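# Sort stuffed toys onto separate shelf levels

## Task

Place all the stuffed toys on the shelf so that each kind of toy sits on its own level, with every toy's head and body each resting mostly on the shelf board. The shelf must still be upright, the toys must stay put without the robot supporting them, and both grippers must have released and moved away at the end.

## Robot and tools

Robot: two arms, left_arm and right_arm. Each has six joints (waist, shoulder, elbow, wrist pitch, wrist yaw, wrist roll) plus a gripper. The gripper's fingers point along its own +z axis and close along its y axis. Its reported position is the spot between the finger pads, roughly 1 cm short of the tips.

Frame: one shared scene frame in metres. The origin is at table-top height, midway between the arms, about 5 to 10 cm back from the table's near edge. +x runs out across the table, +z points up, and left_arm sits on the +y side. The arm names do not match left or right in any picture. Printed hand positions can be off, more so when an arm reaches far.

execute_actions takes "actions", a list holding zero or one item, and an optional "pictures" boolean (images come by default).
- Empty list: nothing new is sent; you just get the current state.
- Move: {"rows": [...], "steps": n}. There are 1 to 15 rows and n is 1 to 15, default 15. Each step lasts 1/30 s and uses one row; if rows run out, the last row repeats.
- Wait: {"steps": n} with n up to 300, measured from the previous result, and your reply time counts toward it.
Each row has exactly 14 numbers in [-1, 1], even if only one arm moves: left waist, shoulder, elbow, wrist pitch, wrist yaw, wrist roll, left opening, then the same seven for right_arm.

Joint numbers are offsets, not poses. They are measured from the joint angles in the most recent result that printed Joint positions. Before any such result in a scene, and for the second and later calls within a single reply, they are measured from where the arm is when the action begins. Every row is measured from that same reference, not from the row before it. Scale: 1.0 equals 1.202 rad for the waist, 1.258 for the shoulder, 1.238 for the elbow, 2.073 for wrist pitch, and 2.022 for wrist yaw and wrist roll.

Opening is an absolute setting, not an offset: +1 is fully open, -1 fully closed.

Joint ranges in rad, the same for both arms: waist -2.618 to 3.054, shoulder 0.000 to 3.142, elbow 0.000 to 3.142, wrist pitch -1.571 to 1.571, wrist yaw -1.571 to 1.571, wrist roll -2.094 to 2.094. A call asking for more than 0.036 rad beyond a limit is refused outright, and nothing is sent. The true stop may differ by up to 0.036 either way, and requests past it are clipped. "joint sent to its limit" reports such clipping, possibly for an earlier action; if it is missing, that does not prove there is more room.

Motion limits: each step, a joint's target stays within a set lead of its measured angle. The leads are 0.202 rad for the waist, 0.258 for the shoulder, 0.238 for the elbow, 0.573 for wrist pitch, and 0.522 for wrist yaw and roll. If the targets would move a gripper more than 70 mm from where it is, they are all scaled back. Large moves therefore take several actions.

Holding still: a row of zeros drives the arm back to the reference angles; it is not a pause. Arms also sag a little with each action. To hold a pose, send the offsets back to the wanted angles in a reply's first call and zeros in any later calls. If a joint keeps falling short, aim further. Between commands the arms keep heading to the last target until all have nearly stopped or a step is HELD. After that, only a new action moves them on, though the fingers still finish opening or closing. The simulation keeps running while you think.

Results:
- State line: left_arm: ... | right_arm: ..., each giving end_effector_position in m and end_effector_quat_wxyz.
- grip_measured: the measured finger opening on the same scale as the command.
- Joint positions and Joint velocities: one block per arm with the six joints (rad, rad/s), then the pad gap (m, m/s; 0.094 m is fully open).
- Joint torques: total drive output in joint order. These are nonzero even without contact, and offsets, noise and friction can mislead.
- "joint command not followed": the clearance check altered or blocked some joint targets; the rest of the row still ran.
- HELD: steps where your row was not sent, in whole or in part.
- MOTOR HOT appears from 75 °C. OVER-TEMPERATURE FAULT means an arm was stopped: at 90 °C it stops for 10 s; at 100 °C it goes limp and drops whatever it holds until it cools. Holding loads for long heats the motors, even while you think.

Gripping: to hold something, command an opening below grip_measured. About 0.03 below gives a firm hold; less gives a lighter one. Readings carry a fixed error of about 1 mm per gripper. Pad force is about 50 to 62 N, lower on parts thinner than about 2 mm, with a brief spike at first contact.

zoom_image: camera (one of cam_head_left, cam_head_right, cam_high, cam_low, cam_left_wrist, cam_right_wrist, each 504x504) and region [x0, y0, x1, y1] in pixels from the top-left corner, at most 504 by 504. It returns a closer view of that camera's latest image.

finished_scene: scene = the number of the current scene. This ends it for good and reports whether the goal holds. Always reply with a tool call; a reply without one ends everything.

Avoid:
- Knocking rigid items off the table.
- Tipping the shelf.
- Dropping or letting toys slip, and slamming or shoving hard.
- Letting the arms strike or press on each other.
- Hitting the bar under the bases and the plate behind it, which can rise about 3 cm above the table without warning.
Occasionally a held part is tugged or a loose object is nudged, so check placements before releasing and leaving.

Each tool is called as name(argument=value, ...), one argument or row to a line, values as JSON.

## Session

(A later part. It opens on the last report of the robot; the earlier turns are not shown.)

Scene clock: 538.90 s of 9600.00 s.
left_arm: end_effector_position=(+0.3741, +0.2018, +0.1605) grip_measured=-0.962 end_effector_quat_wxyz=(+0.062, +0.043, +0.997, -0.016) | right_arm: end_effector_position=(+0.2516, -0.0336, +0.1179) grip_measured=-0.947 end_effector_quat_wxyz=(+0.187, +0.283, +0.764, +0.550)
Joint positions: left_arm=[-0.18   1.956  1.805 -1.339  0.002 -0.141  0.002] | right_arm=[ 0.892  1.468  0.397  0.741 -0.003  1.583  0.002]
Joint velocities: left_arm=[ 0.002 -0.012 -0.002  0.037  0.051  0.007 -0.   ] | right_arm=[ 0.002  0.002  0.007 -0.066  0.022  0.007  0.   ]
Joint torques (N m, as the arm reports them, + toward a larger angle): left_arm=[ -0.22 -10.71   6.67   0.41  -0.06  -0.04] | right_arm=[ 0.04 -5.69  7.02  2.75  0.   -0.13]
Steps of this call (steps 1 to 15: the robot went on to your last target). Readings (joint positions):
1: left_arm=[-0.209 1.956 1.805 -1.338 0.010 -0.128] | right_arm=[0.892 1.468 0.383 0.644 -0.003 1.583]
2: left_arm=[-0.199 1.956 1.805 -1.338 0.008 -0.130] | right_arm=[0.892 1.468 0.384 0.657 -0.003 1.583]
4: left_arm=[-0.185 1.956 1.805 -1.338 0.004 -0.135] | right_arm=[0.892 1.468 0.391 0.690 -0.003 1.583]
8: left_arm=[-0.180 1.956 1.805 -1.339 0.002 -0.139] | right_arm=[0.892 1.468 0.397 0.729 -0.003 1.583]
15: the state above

execute_actions(
  actions=[
    {"rows": [[0, 0, 0.012, 0, 0, 0, -1, -0.63, -0.014, 0.018, 0.014, 0, -0.006, -1],[0, 0, 0.012, 0, 0, 0, -1, -0.63, -0.014, 0.018, 0.014, 0, -0.006, -1],[0, 0, 0.012, 0, 0, 0, -1, -0.63, -0.014, 0.018, 0.014, 0, -0.006, -1],[0, 0, 0.012, 0, 0, 0, -1, -0.63, -0.014, 0.018, 0.014, 0, -0.006, -1],[0, 0, 0.012, 0, 0, 0, -1, -0.63, -0.014, 0.018, 0.014, 0, -0.006, -1],[-0.557, 0.17, 0.133, 0.019, 0, 0, -1, -0.63, -0.014, 0.018, 0.014, 0, -0.006, -1]], "steps": 15},
  ],
  pictures=false,
)

execute_actions(
  actions=[
    {"steps": 20},
  ],
)

Scene clock: 545.43 s of 9600.00 s.
left_arm: end_effector_position=(+0.3432, +0.0487, +0.0981) grip_measured=-0.962 end_effector_quat_wxyz=(+0.016, +0.232, +0.972, +0.006) | right_arm: end_effector_position=(+0.3956, -0.2970, +0.1162) grip_measured=-0.947 end_effector_quat_wxyz=(+0.384, +0.550, +0.601, +0.434)
Joint positions: left_arm=[-0.564  2.196  1.918 -1.313 -0.011 -0.142  0.002] | right_arm=[0.125 1.468 0.397 0.749 0.011 1.582 0.002]
Joint velocities: left_arm=[-1.492  0.261  0.002  0.007  0.051  0.081 -0.001] | right_arm=[ 0.056  0.002 -0.002 -0.051 -0.066 -0.022 -0.   ]
Joint torques (N m, as the arm reports them, + toward a larger angle): left_arm=[ -1.06 -16.44   8.44   0.31   0.02   0.01] | right_arm=[ 0.56 -5.67  7.09  2.69 -0.05 -0.14]
Steps of this call (steps 1 to 15: the robot went on to your last target; steps 16 to 90: nothing new was sent; then 3.03 s passed at rest; steps 91 to 105: all 15 steps of this action). Readings (joint positions):
91: left_arm=[-0.180 1.956 1.805 -1.340 0.002 -0.142] | right_arm=[0.868 1.468 0.397 0.743 -0.020 1.582]
92: left_arm=[-0.180 1.956 1.805 -1.340 0.002 -0.142] | right_arm=[0.813 1.468 0.397 0.743 -0.032 1.582]
94: left_arm=[-0.180 1.956 1.805 -1.340 0.002 -0.142] | right_arm=[0.670 1.468 0.397 0.745 -0.028 1.582]
98: left_arm=[-0.239 2.033 1.883 -1.349 -0.013 -0.142] | right_arm=[0.377 1.468 0.397 0.748 -0.017 1.582]
105: the state above

Scene clock: 546.10 s of 9600.00 s.
left_arm: end_effector_position=(+0.2616, -0.0449, +0.0981) grip_measured=-0.962 end_effector_quat_wxyz=(+0.019, +0.368, +0.929, -0.002) | right_arm: end_effector_position=(+0.3955, -0.2959, +0.1162) grip_measured=-0.947 end_effector_quat_wxyz=(+0.383, +0.548, +0.602, +0.436)
Joint positions: left_arm=[-0.849  2.2    1.931 -1.309  0.009 -0.142  0.002] | right_arm=[0.126 1.468 0.397 0.749 0.007 1.582 0.002]
Joint velocities: left_arm=[-0.002 -0.002 -0.022  0.066  0.081  0.11  -0.   ] | right_arm=[-0.007 -0.002 -0.002  0.007  0.037  0.022  0.   ]
Joint torques (N m, as the arm reports them, + toward a larger angle): left_arm=[ -0.08 -15.22   8.12   0.41  -0.11   0.01] | right_arm=[ 0.69 -5.63  7.07  2.69 -0.08 -0.15]
Steps of this call (steps 1 to 20: the robot went on to your last target). Readings (joint positions):
1: left_arm=[-0.617 2.203 1.918 -1.312 -0.011 -0.142] | right_arm=[0.126 1.468 0.397 0.749 0.010 1.582]
2: left_arm=[-0.671 2.206 1.918 -1.312 -0.009 -0.142] | right_arm=[0.126 1.468 0.397 0.749 0.009 1.582]
4: left_arm=[-0.777 2.206 1.920 -1.311 -0.007 -0.142] | right_arm=[0.126 1.468 0.397 0.749 0.008 1.582]
8: left_arm=[-0.907 2.204 1.931 -1.309 0.015 -0.142] | right_arm=[0.126 1.468 0.397 0.749 0.008 1.582]
20: the state above

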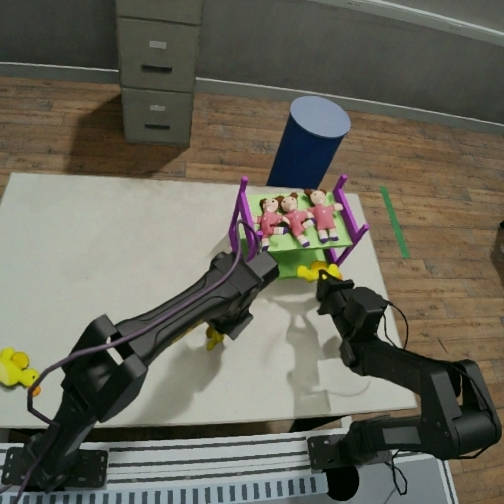

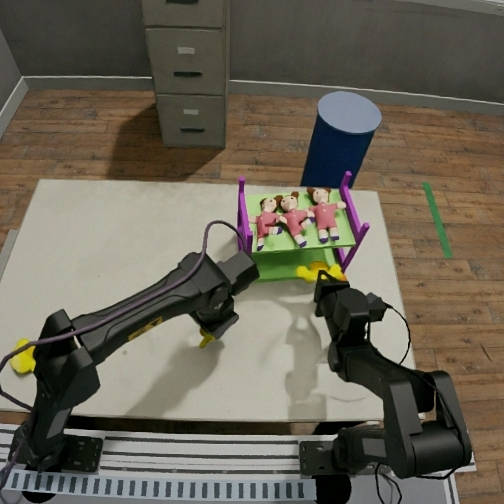

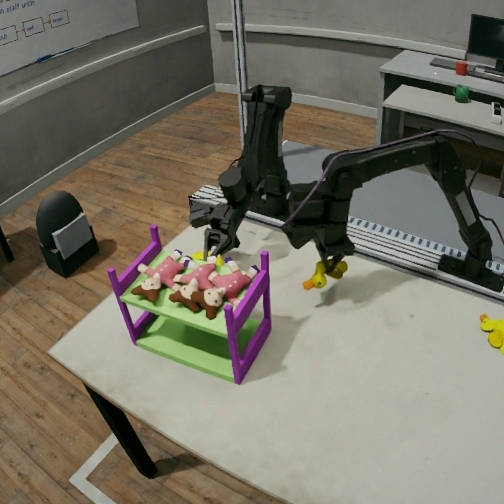

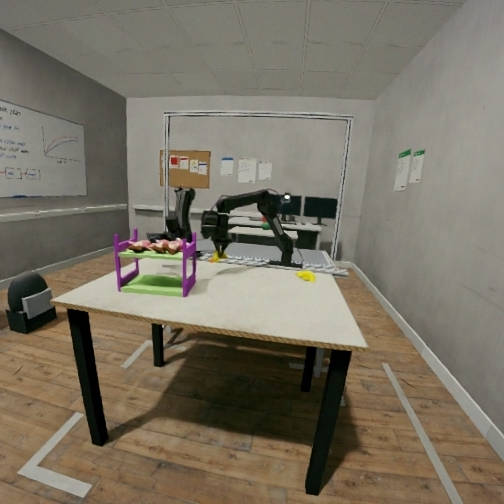

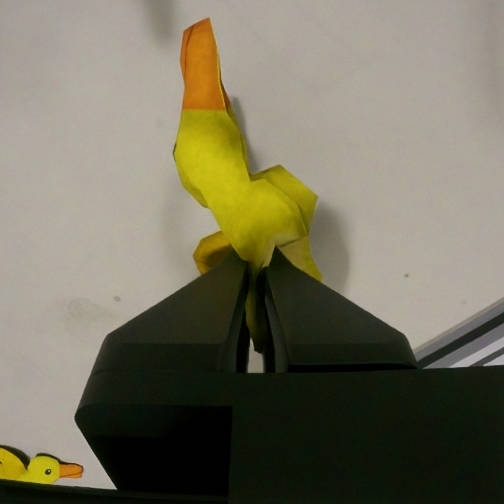

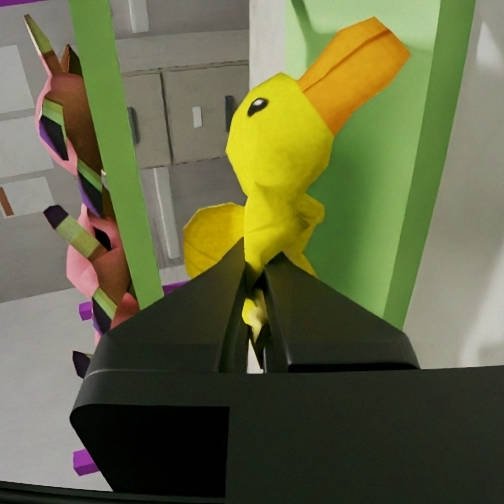

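execute_actions(
  actions=[
    {"rows": [[0, 0.0, -0.08, 0.053, 0, 0, -1, 0.028, 0.137, 0.083, 0.005, 0, 0, -1],[0, 0.0, -0.08, 0.053, 0, 0, -1, 0.028, 0.137, 0.083, 0.005, 0, 0, -1],[0, 0.0, -0.08, 0.053, 0, 0, -1, 0.028, 0.137, 0.083, 0.005, 0, 0, -1],[0, 0.0, -0.08, 0.053, 0, 0, -1, 0.028, 0.137, 0.083, 0.005, 0, 0, -1],[0, 0.0, -0.08, 0.053, 0, 0, -1, 0.028, 0.137, 0.083, 0.005, 0, 0, -1],[0, 0.0, -0.08, 0.053, 0, 0, -1, 0.028, 0.137, 0.083, 0.005, 0, 0, -1],[0, 0.0, -0.08, 0.053, 0, 0, -1, 0.028, 0.137, 0.083, 0.005, 0, 0, -1],[0, 0.0, -0.08, 0.053, 0, 0, -1, 0.028, 0.137, 0.083, 0.005, 0, 0, -1],[0, 0.0, -0.08, 0.053, 0, 0, -1, 0.028, 0.137, 0.083, 0.005, 0, 0, -1],[0, 0.0, -0.08, 0.053, 0, 0, -1, 0.028, 0.137, 0.083, 0.005, 0, 0, -1],[0, 0.0, -0.08, 0.053, 0, 0, 1, 0.028, 0.137, 0.083, 0.005, 0, 0, -1]], "steps": 15},
  ],
  pictures=false,
)

execute_actions(
  actions=[
    {"steps": 8},
  ],
  pictures=false,
)

Scene clock: 565.00 s of 9600.00 s.
left_arm: end_effector_position=(+0.2584, -0.0396, +0.0678) grip_measured=+0.403 end_effector_quat_wxyz=(+0.005, +0.368, +0.930, +0.006) | right_arm: end_effector_position=(+0.4135, -0.2822, +0.0808) grip_measured=-0.947 end_effector_quat_wxyz=(+0.352, +0.558, +0.629, +0.412)
Joint positions: left_arm=[-0.849  2.215  1.835 -1.231  0.009 -0.142  0.066] | right_arm=[0.154 1.641 0.481 0.744 0.009 1.584 0.002]
Joint velocities: left_arm=[ 0.012 -0.012  0.027  0.066  0.022  0.022  0.421] | right_arm=[-0.017 -0.007  0.002 -0.007 -0.022 -0.051 -0.001]
Joint torques (N m, as the arm reports them, + toward a larger angle): left_arm=[ -0.09 -14.03   5.3    0.51  -0.03  -0.01] | right_arm=[ 0.52 -5.49  6.41  2.56 -0.01 -0.03]
Steps of this call (steps 1 to 15: the robot went on to your last target; steps 16 to 90: nothing new was sent; then 15.40 s passed at rest; steps 91 to 105: all 15 steps of this action). Readings (joint positions):
91: left_arm=[-0.849 2.198 1.918 -1.295 0.009 -0.142] | right_arm=[0.129 1.487 0.407 0.751 0.009 1.583]
92: left_arm=[-0.849 2.194 1.897 -1.275 0.009 -0.142] | right_arm=[0.136 1.531 0.435 0.755 0.010 1.583]
94: left_arm=[-0.849 2.198 1.861 -1.257 0.009 -0.142] | right_arm=[0.149 1.610 0.477 0.757 0.010 1.583]
98: left_arm=[-0.849 2.214 1.836 -1.246 0.009 -0.142] | right_arm=[0.154 1.641 0.481 0.744 0.009 1.584]
105: the state above

Scene clock: 565.27 s of 9600.00 s.
left_arm: end_effector_position=(+0.2589, -0.0404, +0.0678) grip_measured=+1.000 end_effector_quat_wxyz=(+0.006, +0.368, +0.930, +0.005) | right_arm: end_effector_position=(+0.4135, -0.2822, +0.0808) grip_measured=-0.947 end_effector_quat_wxyz=(+0.352, +0.558, +0.629, +0.412)
Joint positions: left_arm=[-0.849  2.215  1.835 -1.227  0.009 -0.142  0.094] | right_arm=[0.154 1.641 0.481 0.744 0.009 1.584 0.002]
Joint velocities: left_arm=[-0.002  0.012 -0.002 -0.007  0.007  0.037 -0.001] | right_arm=[ 0.012 -0.012 -0.002 -0.051 -0.007 -0.022 -0.001]
Joint torques (N m, as the arm reports them, + toward a larger angle): left_arm=[ -0.02 -14.08   5.17   0.53   0.01   0.01] | right_arm=[ 0.54 -5.5   6.39  2.57 -0.01 -0.03]
Steps of this call (steps 1 to 8: the robot went on to your last target). Readings (joint positions):
1: left_arm=[-0.849 2.215 1.835 -1.229 0.009 -0.142] | right_arm=[0.154 1.641 0.481 0.744 0.009 1.584]
2: left_arm=[-0.849 2.215 1.835 -1.229 0.009 -0.142] | right_arm=[0.154 1.641 0.481 0.744 0.009 1.584]
4: left_arm=[-0.849 2.215 1.835 -1.228 0.009 -0.142] | right_arm=[0.154 1.641 0.481 0.744 0.009 1.584]
8: the state above

execute_actions(
  actions=[
    {"rows": [[0, -0.206, -0.012, -0.056, 0, 0, 1, 0.004, 0.034, 0.045, 0.012, 0, 0, -1],[0, -0.206, -0.012, -0.056, 0, 0, 1, 0.004, 0.068, 0.08, 0.02, 0, 0, -1],[0, -0.206, -0.012, -0.056, 0, 0, 1, 0.004, 0.102, 0.114, 0.028, 0, 0, -1],[0, -0.206, -0.012, -0.056, 0, 0, 1, 0.004, 0.136, 0.148, 0.035, 0, 0, -1],[0, -0.206, -0.012, -0.056, 0, 0, 1, 0.004, 0.17, 0.182, 0.042, 0, 0, -1],[0, -0.206, -0.012, -0.056, 0, 0, 1, 0.004, 0.205, 0.216, 0.049, 0, 0, -1],[0, -0.206, -0.012, -0.056, 0, 0, 1, 0.004, 0.239, 0.25, 0.056, 0, 0, -1],[0, -0.206, -0.012, -0.056, 0, 0, 1, 0.004, 0.273, 0.283, 0.063, 0, 0, -1],[0, -0.206, -0.012, -0.056, 0, 0, 1, 0.004, 0.307, 0.316, 0.07, 0, 0, -1],[0, -0.206, -0.012, -0.056, 0, 0, 1, 0.004, 0.341, 0.347, 0.075, 0, 0, -1]], "steps": 15},
  ],
  pictures=false,
)

execute_actions(
  actions=[
    {"steps": 15},
  ],
)

Scene clock: 581.20 s of 9600.00 s.
left_arm: end_effector_position=(+0.2382, -0.0181, +0.1627) grip_measured=+1.000 end_effector_quat_wxyz=(+0.065, +0.368, +0.927, -0.029) | right_arm: end_effector_position=(+0.5248, -0.2654, +0.0673) grip_measured=-0.947 end_effector_quat_wxyz=(+0.376, +0.540, +0.608, +0.443)
Joint positions: left_arm=[-0.849  1.947  1.809 -1.332  0.009 -0.142  0.094] | right_arm=[0.154 2.071 0.891 0.86  0.006 1.587 0.002]
Joint velocities: left_arm=[-0.007  0.154  0.002 -0.095 -0.022  0.022  0.001] | right_arm=[-0.022  0.066 -0.007  0.007 -0.022 -0.007 -0.001]
Joint torques (N m, as the arm reports them, + toward a larger angle): left_arm=[  0.   -10.44   6.27   0.42   0.     0.  ] | right_arm=[ 0.44 -9.37  6.41  2.89  0.04 -0.04]
Steps of this call (steps 1 to 15: the robot went on to your last target; steps 16 to 90: nothing new was sent; then 12.43 s passed at rest; steps 91 to 105: all 15 steps of this action). Readings (joint positions):
91: left_arm=[-0.849 2.202 1.831 -1.228 0.009 -0.142] | right_arm=[0.154 1.645 0.485 0.744 0.009 1.585]
92: left_arm=[-0.849 2.180 1.818 -1.238 0.009 -0.142] | right_arm=[0.154 1.659 0.500 0.745 0.009 1.585]
94: left_arm=[-0.849 2.112 1.809 -1.272 0.009 -0.142] | right_arm=[0.154 1.725 0.564 0.753 0.009 1.585]
98: left_arm=[-0.849 1.961 1.809 -1.306 0.009 -0.142] | right_arm=[0.154 1.900 0.741 0.800 0.009 1.586]
105: the state above

Scene clock: 581.70 s of 9600.00 s.
left_arm: end_effector_position=(+0.2378, -0.0175, +0.1590) grip_measured=+1.000 end_effector_quat_wxyz=(+0.059, +0.369, +0.927, -0.025) | right_arm: end_effector_position=(+0.5257, -0.2653, +0.0697) grip_measured=-0.947 end_effector_quat_wxyz=(+0.379, +0.538, +0.606, +0.447)
Joint positions: left_arm=[-0.849  1.957  1.809 -1.336  0.009 -0.142  0.094] | right_arm=[0.154 2.072 0.891 0.873 0.006 1.587 0.002]
Joint velocities: left_arm=[-0.007 -0.007  0.022 -0.066 -0.007 -0.007  0.001] | right_arm=[-0.007  0.012 -0.007 -0.007  0.081 -0.007 -0.   ]
Joint torques (N m, as the arm reports them, + toward a larger angle): left_arm=[  0.09 -10.73   6.45   0.39  -0.03   0.  ] | right_arm=[ 0.4  -9.07  6.42  2.75  0.03 -0.03]
Steps of this call (steps 1 to 15: the robot went on to your last target). Readings (joint positions):
1: left_arm=[-0.849 1.952 1.809 -1.332 0.009 -0.142] | right_arm=[0.154 2.072 0.891 0.860 0.006 1.587]
2: left_arm=[-0.849 1.955 1.809 -1.333 0.009 -0.142] | right_arm=[0.154 2.072 0.891 0.861 0.006 1.587]
4: left_arm=[-0.849 1.957 1.809 -1.334 0.009 -0.142] | right_arm=[0.154 2.072 0.891 0.867 0.006 1.587]
8: left_arm=[-0.849 1.957 1.809 -1.335 0.009 -0.142] | right_arm=[0.154 2.072 0.891 0.871 0.006 1.587]
15: the state above

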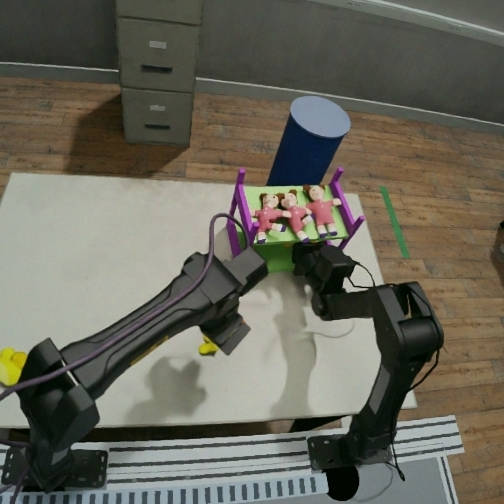

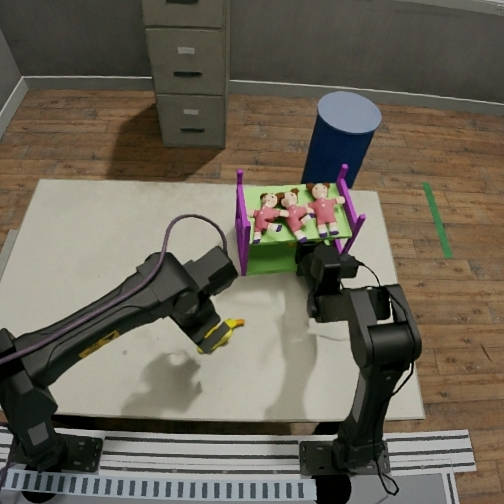

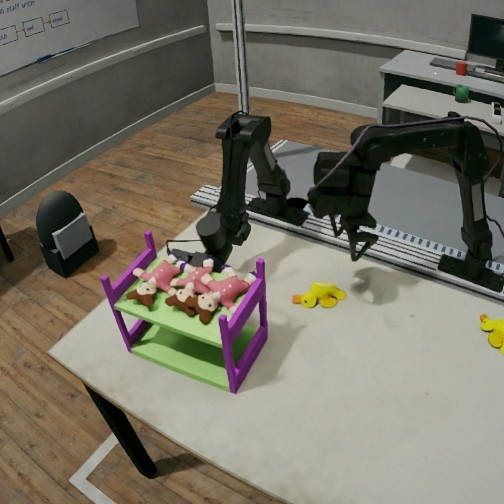

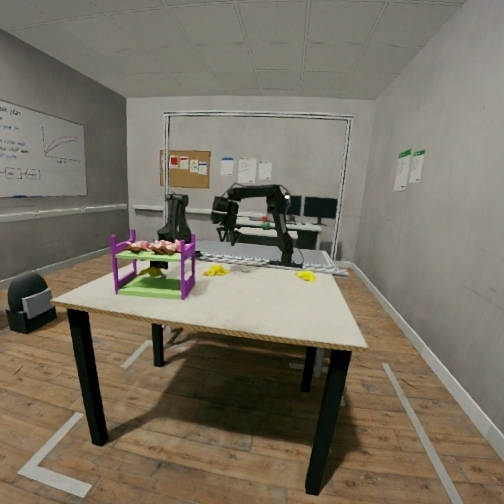

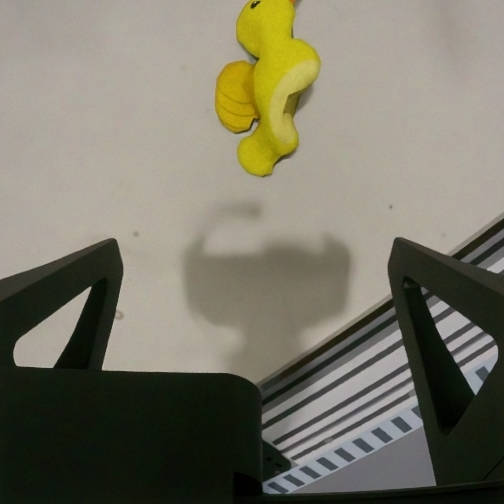

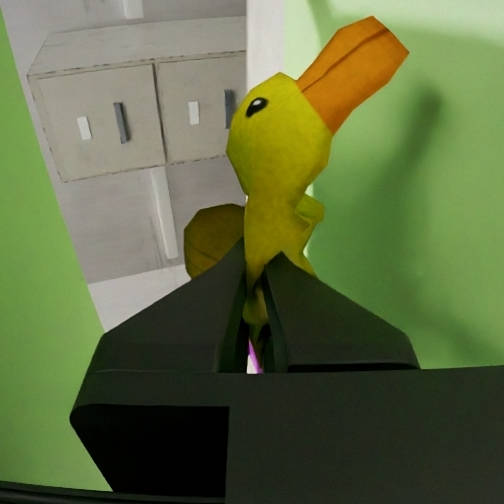

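execute_actions(
  actions=[
    {"rows": [[1.0, -0.443, -0.476, 0.008, 0, -0.177, 1, 0, 0, 0.015, 0.012, 0, 0, -0.2],[1.0, -0.443, -0.476, 0.008, 0, -0.177, 1, 0, 0, 0.015, 0.012, 0, 0, -0.2],[1.0, -0.443, -0.476, 0.008, 0, -0.177, 1, 0, 0, 0.015, 0.012, 0, 0, -0.2],[1.0, -0.443, -0.476, 0.008, 0, -0.177, 1, 0, 0, 0.015, 0.012, 0, 0, -0.2],[1.0, -0.443, -0.476, 0.008, 0, -0.177, 1, 0, 0, 0.015, 0.012, 0, 0, -0.2],[1.0, -0.443, -0.476, 0.008, 0, -0.177, 1, 0, 0, 0.015, 0.012, 0, 0, -0.2],[1.0, -0.443, -0.476, 0.008, 0, -0.177, 1, 0, -0.05, -0.03, 0.006, 0, 0, -0.2],[1.0, -0.443, -0.476, 0.008, 0, -0.177, 1, 0, -0.09, -0.066, 0.0, 0, 0, -0.2],[1.0, -0.443, -0.476, 0.008, 0, -0.177, 1, 0, -0.13, -0.10, -0.008, 0, 0, -0.2],[1.0, -0.443, -0.476, 0.008, 0, -0.177, 1, 0, -0.17, -0.136, -0.016, 0, 0, -0.2],[1.0, -0.443, -0.476, 0.008, 0, -0.177, 1, 0, -0.21, -0.172, -0.024, 0, 0, -0.2],[1.0, -0.443, -0.476, 0.008, 0, -0.177, 1, 0, -0.25, -0.208, -0.032, 0, 0, -0.2],[1.0, -0.443, -0.476, 0.008, 0, -0.177, 1, 0, -0.29, -0.244, -0.04, 0, 0, -0.2],[1.0, -0.443, -0.476, 0.008, 0, -0.177, 1, 0, -0.33, -0.28, -0.048, 0, 0, -0.2],[1.0, -0.443, -0.476, 0.008, 0, -0.177, 1, 0, -0.36, -0.316, -0.055, 0, 0, -0.2]], "steps": 15},
  ],
  pictures=false,
)

execute_actions(
  actions=[
    {"steps": 15},
  ],
)

Scene clock: 608.63 s of 9600.00 s.
left_arm: end_effector_position=(+0.2398, +0.2761, +0.1659) grip_measured=+1.000 end_effector_quat_wxyz=(+0.058, -0.209, +0.976, -0.029) | right_arm: end_effector_position=(+0.4488, -0.2767, +0.1069) grip_measured=-0.202 end_effector_quat_wxyz=(+0.379, +0.539, +0.605, +0.447)
Joint positions: left_arm=[-0.001  1.402  1.239 -1.327  0.012 -0.47   0.094] | right_arm=[0.154 1.721 0.587 0.825 0.006 1.588 0.037]
Joint velocities: left_arm=[ 2.068  0.007 -0.09   0.051 -0.051 -0.168  0.   ] | right_arm=[-0.007 -1.541 -1.184 -0.095  0.007 -0.037 -0.   ]
Joint torques (N m, as the arm reports them, + toward a larger angle): left_arm=[ 0.26 -4.88  4.44  0.4  -0.07 -0.08] | right_arm=[ 0.06 -6.9   3.95  1.94 -0.01 -0.02]
Steps of this call (steps 1 to 15: the robot went on to your last target; steps 16 to 90: nothing new was sent; then 23.43 s passed at rest; steps 91 to 105: all 15 steps of this action). Readings (joint positions):
91: left_arm=[-0.839 1.937 1.780 -1.316 0.015 -0.174] | right_arm=[0.154 2.072 0.891 0.873 0.006 1.587]
92: left_arm=[-0.819 1.897 1.720 -1.297 0.021 -0.217] | right_arm=[0.154 2.072 0.891 0.874 0.006 1.587]
94: left_arm=[-0.740 1.798 1.598 -1.300 0.023 -0.286] | right_arm=[0.154 2.072 0.891 0.875 0.006 1.588]
98: left_arm=[-0.516 1.559 1.358 -1.300 0.019 -0.384] | right_arm=[0.154 2.055 0.873 0.877 0.006 1.588]
105: the state above

Scene clock: 609.13 s of 9600.00 s.
left_arm: end_effector_position=(+0.2269, +0.3665, +0.1623) grip_measured=+1.000 end_effector_quat_wxyz=(+0.055, -0.393, +0.918, -0.021) | right_arm: end_effector_position=(+0.4240, -0.2803, +0.1007) grip_measured=-0.202 end_effector_quat_wxyz=(+0.367, +0.547, +0.615, +0.433)
Joint positions: left_arm=[ 0.363  1.402  1.234 -1.326  0.001 -0.492  0.094] | right_arm=[0.154 1.633 0.507 0.773 0.006 1.588 0.037]
Joint velocities: left_arm=[-0.007 -0.002  0.012  0.007 -0.037  0.037  0.   ] | right_arm=[-0.002  0.012  0.027  0.051 -0.066 -0.022  0.   ]
Joint torques (N m, as the arm reports them, + toward a larger angle): left_arm=[-0.79 -5.24  4.36  0.53  0.07 -0.07] | right_arm=[ 0.04 -6.54  4.52  2.28  0.01 -0.03]
Steps of this call (steps 1 to 15: the robot went on to your last target). Readings (joint positions):
1: left_arm=[0.072 1.402 1.237 -1.327 0.012 -0.474] | right_arm=[0.154 1.675 0.551 0.819 0.006 1.588]
2: left_arm=[0.144 1.402 1.236 -1.327 0.012 -0.478] | right_arm=[0.154 1.647 0.528 0.815 0.006 1.588]
4: left_arm=[0.283 1.402 1.235 -1.326 0.009 -0.483] | right_arm=[0.154 1.633 0.512 0.805 0.006 1.588]
8: left_arm=[0.364 1.402 1.234 -1.326 -0.001 -0.491] | right_arm=[0.154 1.633 0.507 0.781 0.006 1.588]
15: the state above

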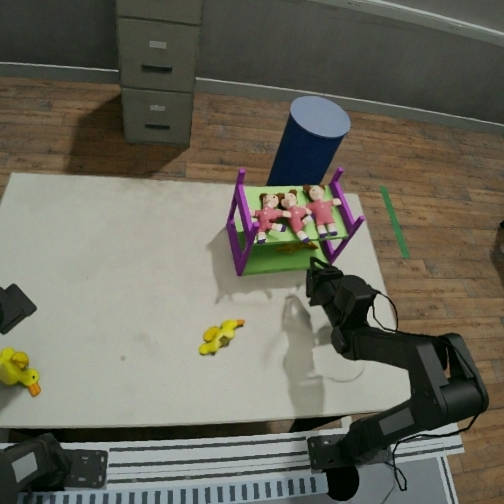

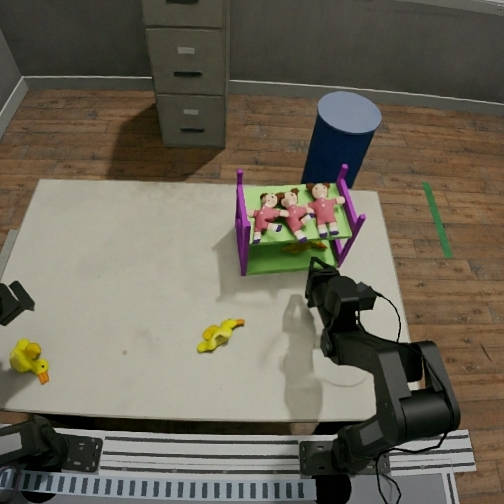

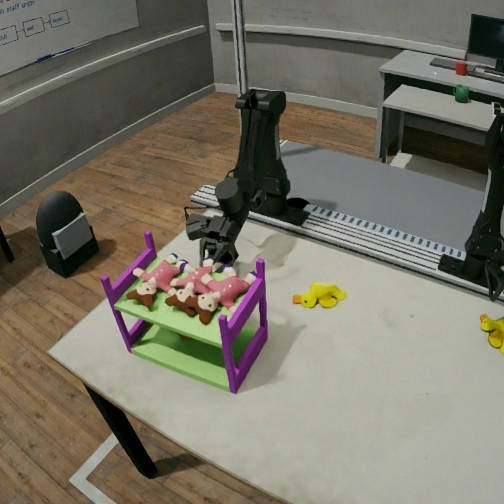

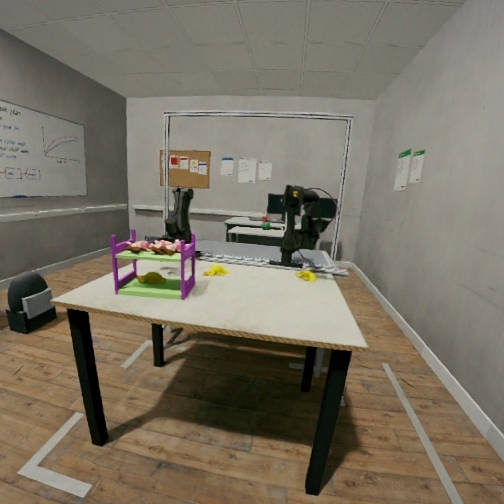

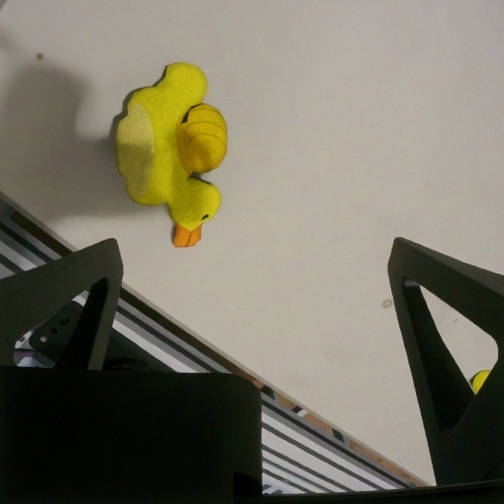

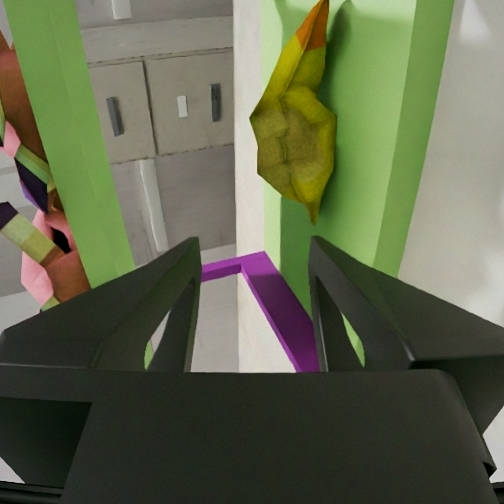

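execute_actions(
  actions=[
    {"rows": [[0.205, 0, 0, 0, 0, 0.122, 1, 0, -0.185, 0.0, 0, 0, 0.02, 1],[0.205, 0, 0, 0, 0, 0.122, 1, 0, -0.185, 0.0, 0, 0, 0.02, 1],[0.205, 0, 0, 0, 0, 0.122, 1, 0.546, -0.185, 0.0, 0, 0, 0.02, 1],[0.205, 0, 0, 0, 0, 0.122, 1, 0.546, -0.185, 0.0, 0, 0, 0.02, 1],[0.205, 0, 0, 0, 0, 0.122, 1, 0.546, -0.185, 0.0, 0, 0, 0.02, 1],[0.205, 0, 0, 0, 0, 0.122, 1, 0.546, -0.185, 0.0, 0, 0, 0.02, 1],[0.205, 0.13, -0.302, 0.244, 0, 0.122, 1, 0.546, -0.185, 0.0, 0, 0, 0.02, 1],[0.205, 0.13, -0.302, 0.244, 0, 0.122, 1, 0.546, -0.185, 0.0, 0, 0, 0.02, 1],[0.205, 0.13, -0.302, 0.244, 0, 0.122, 1, 0.546, -0.185, 0.0, 0, 0, 0.02, 1],[0.205, 0.13, -0.302, 0.244, 0, 0.122, 1, 0.546, -0.185, 0.0, 0, 0, 0.02, 1],[0.205, 0.13, -0.302, 0.244, 0, 0.122, 1, 0.546, -0.185, 0.6, -0.4, 0, 0.02, 1]], "steps": 15},
  ],
  pictures=false,
)

execute_actions(
  actions=[
    {"steps": 15},
  ],
  pictures=false,
)

Scene clock: 634.60 s of 9600.00 s.
left_arm: end_effector_position=(+0.1836, +0.4081, +0.0250) grip_measured=+1.000 end_effector_quat_wxyz=(-0.036, -0.407, +0.912, -0.023) | right_arm: end_effector_position=(+0.3098, -0.0140, +0.2084) grip_measured=+1.000 end_effector_quat_wxyz=(+0.190, +0.328, +0.750, +0.542)
Joint positions: left_arm=[ 0.622  1.592  0.853 -0.938 -0.004 -0.267  0.094] | right_arm=[ 0.821  1.425  0.82   0.26  -0.007  1.63   0.094]
Joint velocities: left_arm=[-0.012  0.256 -0.559  0.212  0.007  0.081  0.   ] | right_arm=[ 0.129 -0.012  2.161 -2.366 -0.11   0.051  0.   ]
Joint torques (N m, as the arm reports them, + toward a larger angle): left_arm=[ -0.88 -10.15   8.     0.91  -0.01   0.07] | right_arm=[-1.55 -7.13  8.94  3.07  0.17 -0.06]
Steps of this call (steps 1 to 15: the robot went on to your last target; steps 16 to 90: nothing new was sent; then 21.97 s passed at rest; steps 91 to 105: all 15 steps of this action). Readings (joint positions):
91: left_arm=[0.385 1.402 1.234 -1.326 0.012 -0.457] | right_arm=[0.154 1.614 0.507 0.760 0.006 1.594]
92: left_arm=[0.439 1.402 1.234 -1.326 0.018 -0.415] | right_arm=[0.154 1.570 0.498 0.739 0.006 1.602]
94: left_arm=[0.563 1.402 1.234 -1.326 0.010 -0.357] | right_arm=[0.209 1.487 0.495 0.746 0.026 1.611]
98: left_arm=[0.622 1.413 1.182 -1.232 -0.004 -0.305] | right_arm=[0.466 1.422 0.501 0.781 0.022 1.621]
105: the state above

Scene clock: 635.10 s of 9600.00 s.
left_arm: end_effector_position=(+0.1984, +0.4176, +0.0219) grip_measured=+1.000 end_effector_quat_wxyz=(+0.004, -0.402, +0.915, -0.017) | right_arm: end_effector_position=(+0.3262, -0.0026, +0.3641) grip_measured=+1.000 end_effector_quat_wxyz=(+0.216, +0.309, +0.700, +0.607)
Joint positions: left_arm=[ 0.622  1.588  0.839 -0.848 -0.004 -0.254  0.094] | right_arm=[ 0.817  1.396  1.251 -0.022 -0.005  1.631  0.094]
Joint velocities: left_arm=[ 0.022  0.007  0.007 -0.007  0.022  0.007  0.   ] | right_arm=[ 0.012  0.017  0.012 -0.212  0.007  0.066  0.   ]
Joint torques (N m, as the arm reports them, + toward a larger angle): left_arm=[-1.01 -8.2   6.45  0.54  0.01  0.12] | right_arm=[-0.46 -4.86  6.7   2.39  0.1  -0.04]
Steps of this call (steps 1 to 15: the robot went on to your last target). Readings (joint positions):
1: left_arm=[0.622 1.596 0.841 -0.931 -0.004 -0.264] | right_arm=[0.822 1.425 0.894 0.189 -0.007 1.630]
2: left_arm=[0.622 1.596 0.839 -0.924 -0.004 -0.262] | right_arm=[0.820 1.425 0.970 0.134 -0.007 1.631]
4: left_arm=[0.622 1.590 0.839 -0.894 -0.004 -0.259] | right_arm=[0.817 1.425 1.112 0.070 -0.007 1.631]
8: left_arm=[0.622 1.588 0.839 -0.862 -0.004 -0.256] | right_arm=[0.817 1.403 1.250 0.054 -0.006 1.631]
15: the state above

execute_actions(
  actions=[
    {"rows": [[-0.005, -0.018, 0.017, 0.013, 0, 0, 1, -0.005, 0.468, 0.492, -0.65, 0, 0, 1]], "steps": 15},
  ],
  pictures=false,
)

execute_actions(
  actions=[
    {"steps": 30},
  ],
)

Scene clock: 643.77 s of 9600.00 s.
left_arm: end_effector_position=(+0.1990, +0.4179, +0.0219) grip_measured=+1.000 end_effector_quat_wxyz=(+0.005, -0.402, +0.915, -0.017) | right_arm: end_effector_position=(+0.3039, -0.0215, +0.1280) grip_measured=+1.000 end_effector_quat_wxyz=(+0.031, +0.399, +0.910, +0.110)
Joint positions: left_arm=[ 0.622  1.588  0.839 -0.845 -0.004 -0.253  0.094] | right_arm=[ 0.817  2.014  1.814 -1.14  -0.005  1.632  0.094]
Joint velocities: left_arm=[-0.002  0.012 -0.007 -0.037 -0.051 -0.022  0.   ] | right_arm=[-0.007  0.1   -0.002 -1.692  0.007  0.007  0.   ]
Joint torques (N m, as the arm reports them, + toward a larger angle): left_arm=[-0.49 -8.12  6.35  0.52  0.    0.  ] | right_arm=[ -0.44 -12.35   9.51   1.45   0.01  -0.03]
Steps of this call (steps 1 to 30: the robot went on to your last target; steps 31 to 90: nothing new was sent; then 5.17 s passed at rest; steps 91 to 105: all 15 steps of this action). Readings (joint positions):
91: left_arm=[0.622 1.588 0.839 -0.845 -0.004 -0.253] | right_arm=[0.817 1.415 1.282 -0.103 -0.005 1.632]
92: left_arm=[0.622 1.588 0.839 -0.845 -0.004 -0.253] | right_arm=[0.817 1.458 1.348 -0.184 -0.005 1.632]
94: left_arm=[0.622 1.588 0.839 -0.845 -0.004 -0.253] | right_arm=[0.817 1.570 1.485 -0.325 -0.005 1.632]
98: left_arm=[0.622 1.588 0.839 -0.845 -0.004 -0.253] | right_arm=[0.817 1.821 1.734 -0.615 -0.005 1.632]
105: the state above

Scene clock: 644.77 s of 9600.00 s.
left_arm: end_effector_position=(+0.1990, +0.4179, +0.0219) grip_measured=+1.000 end_effector_quat_wxyz=(+0.005, -0.402, +0.915, -0.017) | right_arm: end_effector_position=(+0.2719, -0.0549, +0.1271) grip_measured=+1.000 end_effector_quat_wxyz=(-0.002, +0.401, +0.916, +0.021)
Joint positions: left_arm=[ 0.622  1.588  0.839 -0.845 -0.004 -0.253  0.094] | right_arm=[ 0.817  2.016  1.837 -1.35  -0.005  1.632  0.094]
Joint velocities: left_arm=[ 0.007  0.002  0.012 -0.022 -0.007 -0.095  0.   ] | right_arm=[ 0.002  0.002 -0.002  0.007 -0.066 -0.037  0.   ]
Joint torques (N m, as the arm reports them, + toward a larger angle): left_arm=[-0.52 -8.26  6.35  0.52 -0.04  0.  ] | right_arm=[ -0.43 -11.54   7.39   0.54   0.    -0.02]
Steps of this call (steps 1 to 30: the robot went on to your last target). Readings (joint positions):
1: left_arm=[0.622 1.588 0.839 -0.845 -0.004 -0.253] | right_arm=[0.817 2.016 1.814 -1.189 -0.005 1.632]
2: left_arm=[0.622 1.588 0.839 -0.845 -0.004 -0.253] | right_arm=[0.817 2.016 1.816 -1.229 -0.005 1.632]
4: left_arm=[0.622 1.588 0.839 -0.845 -0.004 -0.253] | right_arm=[0.817 2.016 1.829 -1.280 -0.005 1.632]
8: left_arm=[0.622 1.588 0.839 -0.845 -0.004 -0.253] | right_arm=[0.817 2.016 1.837 -1.323 -0.005 1.632]
30: the state above
All arms were judged still, so your last target was given up. Only a new action makes them travel on or press farther. Fingers that are still opening or closing keep moving.

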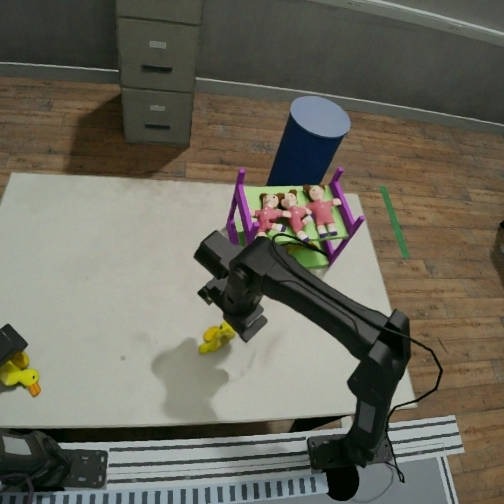

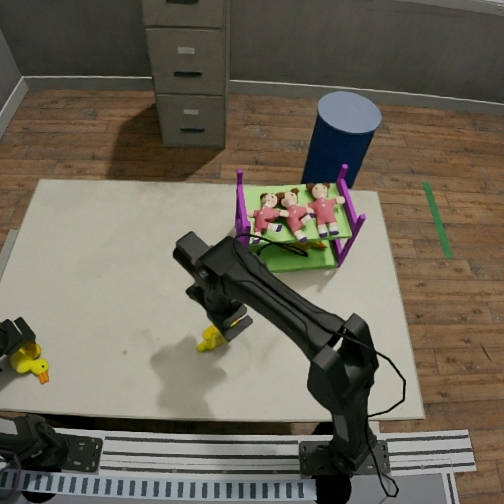

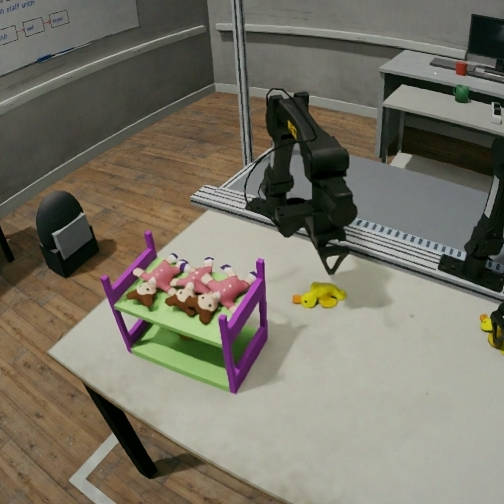

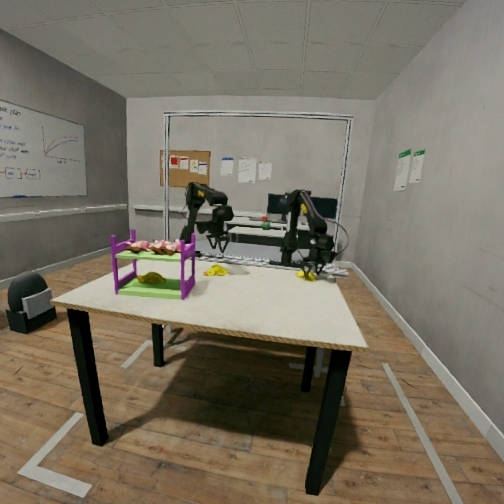

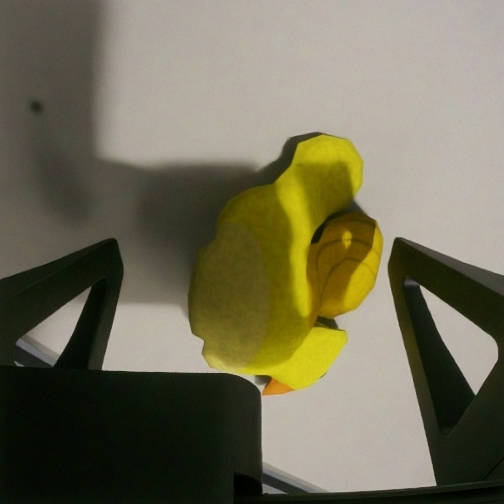

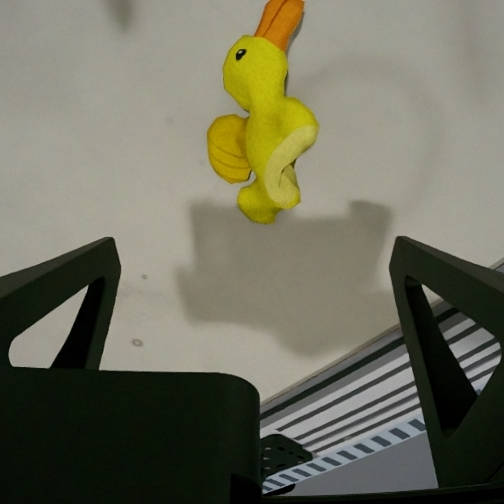

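execute_actions(
  actions=[
    {"rows": [[-0.035, -0.018, 0.017, -0.015, 0, 0, 1, 0.012, 0.051, -0.22, 0.176, 0, 0, 1],[-0.035, -0.018, 0.017, -0.015, 0, 0, 1, 0.012, 0.051, -0.22, 0.176, 0, 0, 1],[-0.035, -0.018, 0.017, -0.015, 0, 0, 1, 0.012, 0.051, -0.22, 0.176, 0, 0, 1],[-0.035, -0.018, 0.017, -0.015, 0, 0, 1, 0.012, 0.051, -0.22, 0.176, 0, 0, 1],[-0.035, -0.018, 0.017, -0.015, 0, 0, 1, 0.012, 0.051, -0.22, 0.176, 0, 0, 1],[-0.035, -0.018, 0.017, -0.015, 0, 0, 1, 0.012, 0.051, -0.22, 0.176, 0, 0, 1],[-0.035, -0.018, 0.017, -0.015, 0, 0, -1, 0.012, 0.051, -0.22, 0.176, 0, 0, 1]], "steps": 15},
  ],
  pictures=false,
)

execute_actions(
  actions=[
    {"steps": 20},
  ],
)

Scene clock: 660.17 s of 9600.00 s.
left_arm: end_effector_position=(+0.1993, +0.4080, +0.0227) grip_measured=-0.963 end_effector_quat_wxyz=(-0.004, -0.387, +0.922, -0.021) | right_arm: end_effector_position=(+0.2689, -0.0527, +0.0208) grip_measured=+1.000 end_effector_quat_wxyz=(-0.008, +0.399, +0.917, +0.003)
Joint positions: left_arm=[ 0.59   1.586  0.839 -0.866  0.002 -0.253  0.002] | right_arm=[ 0.823  2.109  1.549 -1.008 -0.005  1.632  0.094]
Joint velocities: left_arm=[ 0.012 -0.022 -0.002  0.022  0.007  0.051 -0.002] | right_arm=[ 0.012 -0.007  0.002  0.125 -0.007 -0.007  0.   ]
Joint torques (N m, as the arm reports them, + toward a larger angle): left_arm=[-0.64 -7.9   6.26  0.14 -0.03 -0.06] | right_arm=[  0.77 -11.76   6.55   0.75   0.01  -0.01]
Steps of this call (steps 1 to 90: nothing new was sent; then 11.90 s passed at rest; steps 91 to 105: all 15 steps of this action). Readings (joint positions):
91: left_arm=[0.619 1.588 0.839 -0.847 -0.005 -0.253] | right_arm=[0.817 2.013 1.807 -1.311 -0.005 1.632]
92: left_arm=[0.612 1.588 0.839 -0.850 -0.005 -0.253] | right_arm=[0.817 2.006 1.754 -1.248 -0.005 1.632]
94: left_arm=[0.596 1.588 0.839 -0.857 -0.005 -0.253] | right_arm=[0.818 2.024 1.650 -1.154 -0.005 1.632]
98: left_arm=[0.590 1.588 0.839 -0.863 -0.005 -0.253] | right_arm=[0.822 2.107 1.556 -1.067 -0.005 1.632]
105: the state above

Scene clock: 660.83 s of 9600.00 s.
left_arm: end_effector_position=(+0.1990, +0.4080, +0.0227) grip_measured=-0.963 end_effector_quat_wxyz=(-0.004, -0.387, +0.922, -0.021) | right_arm: end_effector_position=(+0.2714, -0.0501, +0.0209) grip_measured=+1.000 end_effector_quat_wxyz=(-0.006, +0.399, +0.917, +0.010)
Joint positions: left_arm=[ 0.59   1.586  0.839 -0.867  0.002 -0.253  0.002] | right_arm=[ 0.823  2.109  1.549 -0.993 -0.005  1.632  0.094]
Joint velocities: left_arm=[-0.012  0.007 -0.002  0.007 -0.022 -0.11   0.001] | right_arm=[-0.012  0.007 -0.002 -0.022 -0.051 -0.051  0.   ]
Joint torques (N m, as the arm reports them, + toward a larger angle): left_arm=[-0.81 -8.01  6.36  0.2  -0.1   0.  ] | right_arm=[  0.77 -11.82   6.52   0.82   0.01  -0.01]
Steps of this call (steps 1 to 20: the robot went on to your last target). Readings (joint positions):
1: left_arm=[0.590 1.586 0.839 -0.867 0.002 -0.253] | right_arm=[0.823 2.109 1.549 -1.004 -0.005 1.632]
2: left_arm=[0.590 1.586 0.839 -0.867 0.002 -0.253] | right_arm=[0.823 2.109 1.549 -1.002 -0.005 1.632]
4: left_arm=[0.590 1.586 0.839 -0.867 0.002 -0.253] | right_arm=[0.823 2.109 1.549 -0.998 -0.005 1.632]
8: left_arm=[0.590 1.586 0.839 -0.867 0.002 -0.253] | right_arm=[0.823 2.109 1.549 -0.995 -0.005 1.632]
20: the state above

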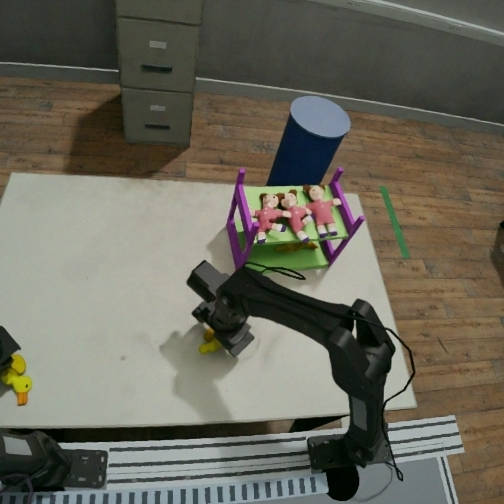

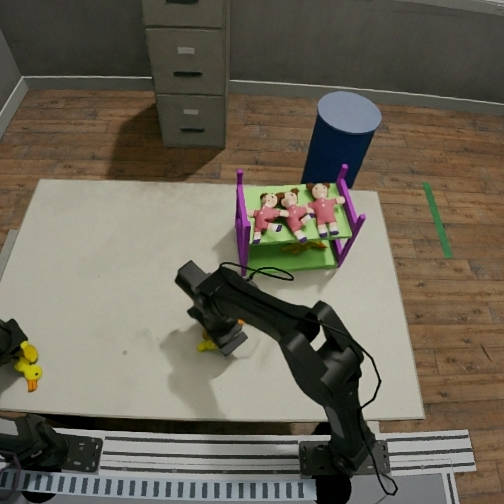

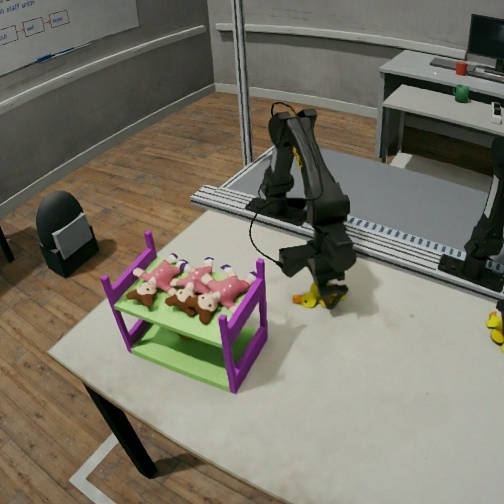

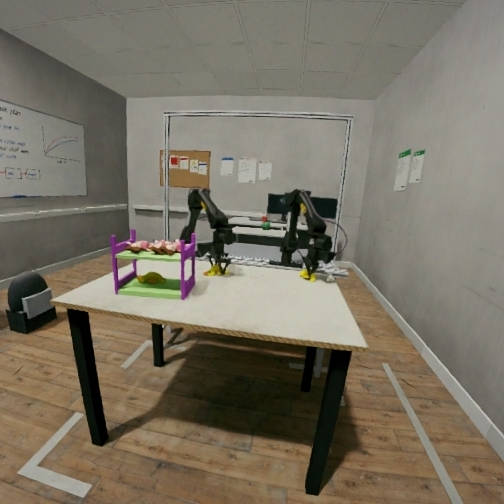

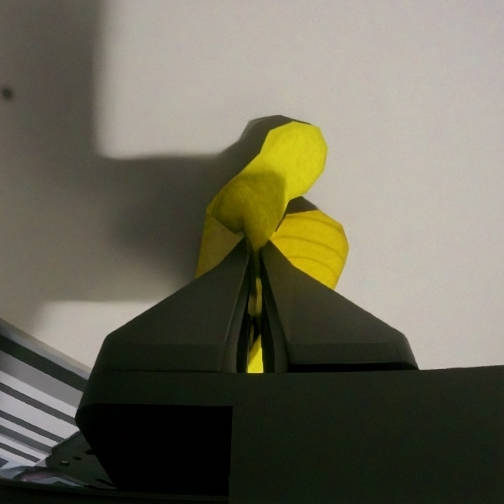

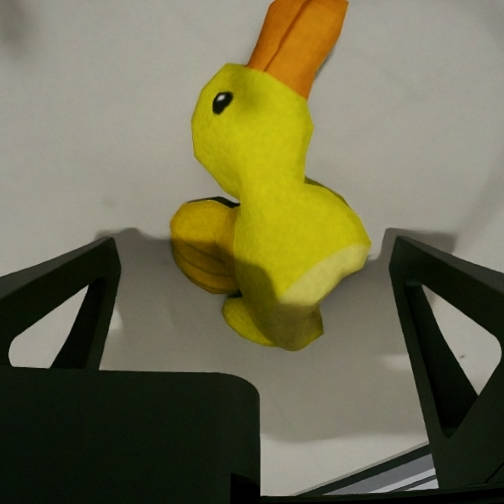

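execute_actions(
  actions=[],
)

Scene clock: 673.20 s of 9600.00 s.
left_arm: end_effector_position=(+0.1990, +0.4080, +0.0227) grip_measured=-0.963 end_effector_quat_wxyz=(-0.004, -0.387, +0.922, -0.021) | right_arm: end_effector_position=(+0.2714, -0.0501, +0.0209) grip_measured=+1.000 end_effector_quat_wxyz=(-0.006, +0.399, +0.917, +0.010)
Joint positions: left_arm=[ 0.59   1.586  0.839 -0.867  0.002 -0.253  0.002] | right_arm=[ 0.823  2.109  1.549 -0.993 -0.005  1.632  0.094]
Joint velocities: left_arm=[ 0.012 -0.002  0.012 -0.11   0.066 -0.022 -0.001] | right_arm=[-0.007  0.007 -0.017  0.007 -0.037 -0.022  0.   ]
Joint torques (N m, as the arm reports them, + toward a larger angle): left_arm=[-0.87 -7.9   6.43  0.17 -0.08  0.02] | right_arm=[  0.76 -11.83   6.52   0.82   0.01   0.  ]
Steps of this call (steps 1 to 15: the robot went on to your last target; steps 16 to 90: nothing new was sent; then 9.37 s passed at rest). Readings (joint positions):
1: left_arm=[0.590 1.586 0.839 -0.867 0.002 -0.253] | right_arm=[0.823 2.109 1.549 -0.993 -0.005 1.632]
2: left_arm=[0.590 1.586 0.839 -0.867 0.002 -0.253] | right_arm=[0.823 2.109 1.549 -0.993 -0.005 1.632]
4: left_arm=[0.590 1.586 0.839 -0.867 0.002 -0.253] | right_arm=[0.823 2.109 1.549 -0.993 -0.005 1.632]
8: left_arm=[0.590 1.586 0.839 -0.867 0.002 -0.253] | right_arm=[0.823 2.109 1.549 -0.993 -0.005 1.632]
90: the state above
All arms were judged still, so your last target was given up. Only a new action makes them travel on or press farther. Fingers that are still opening or closing keep moving.

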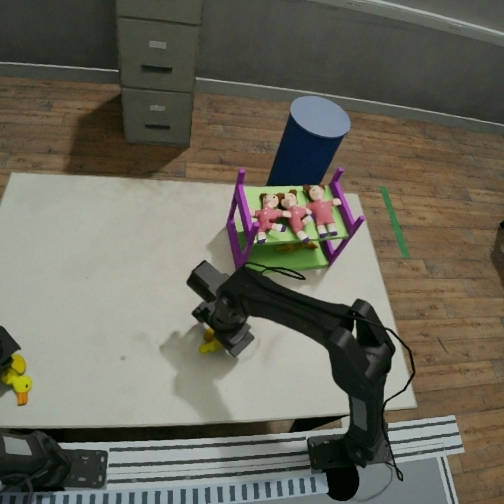

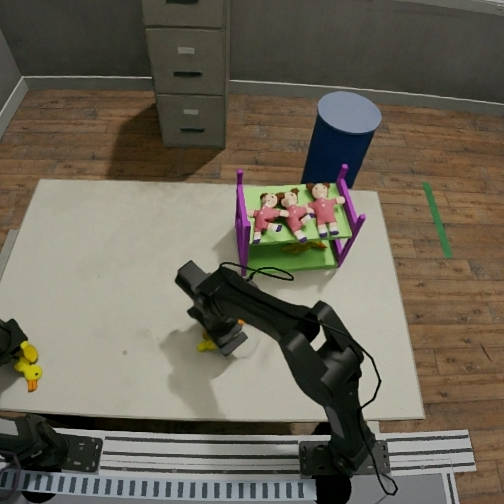

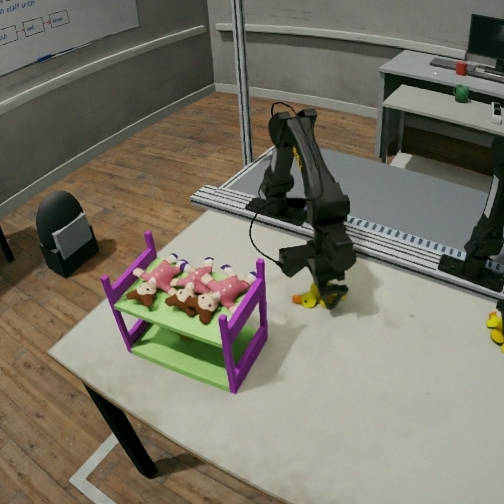

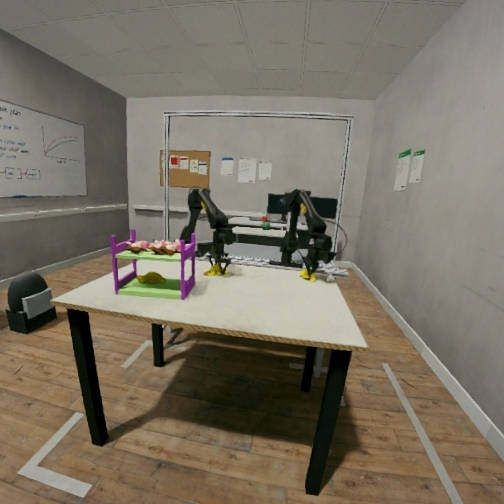

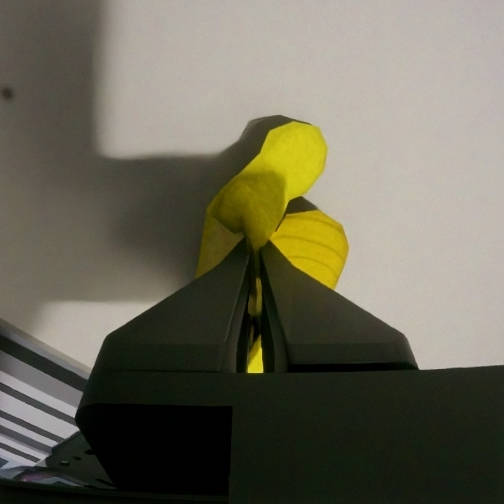

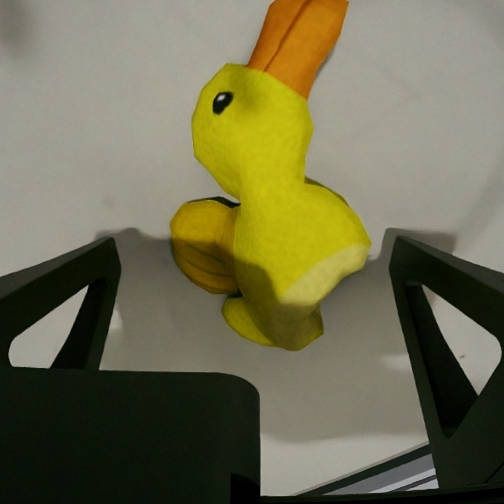

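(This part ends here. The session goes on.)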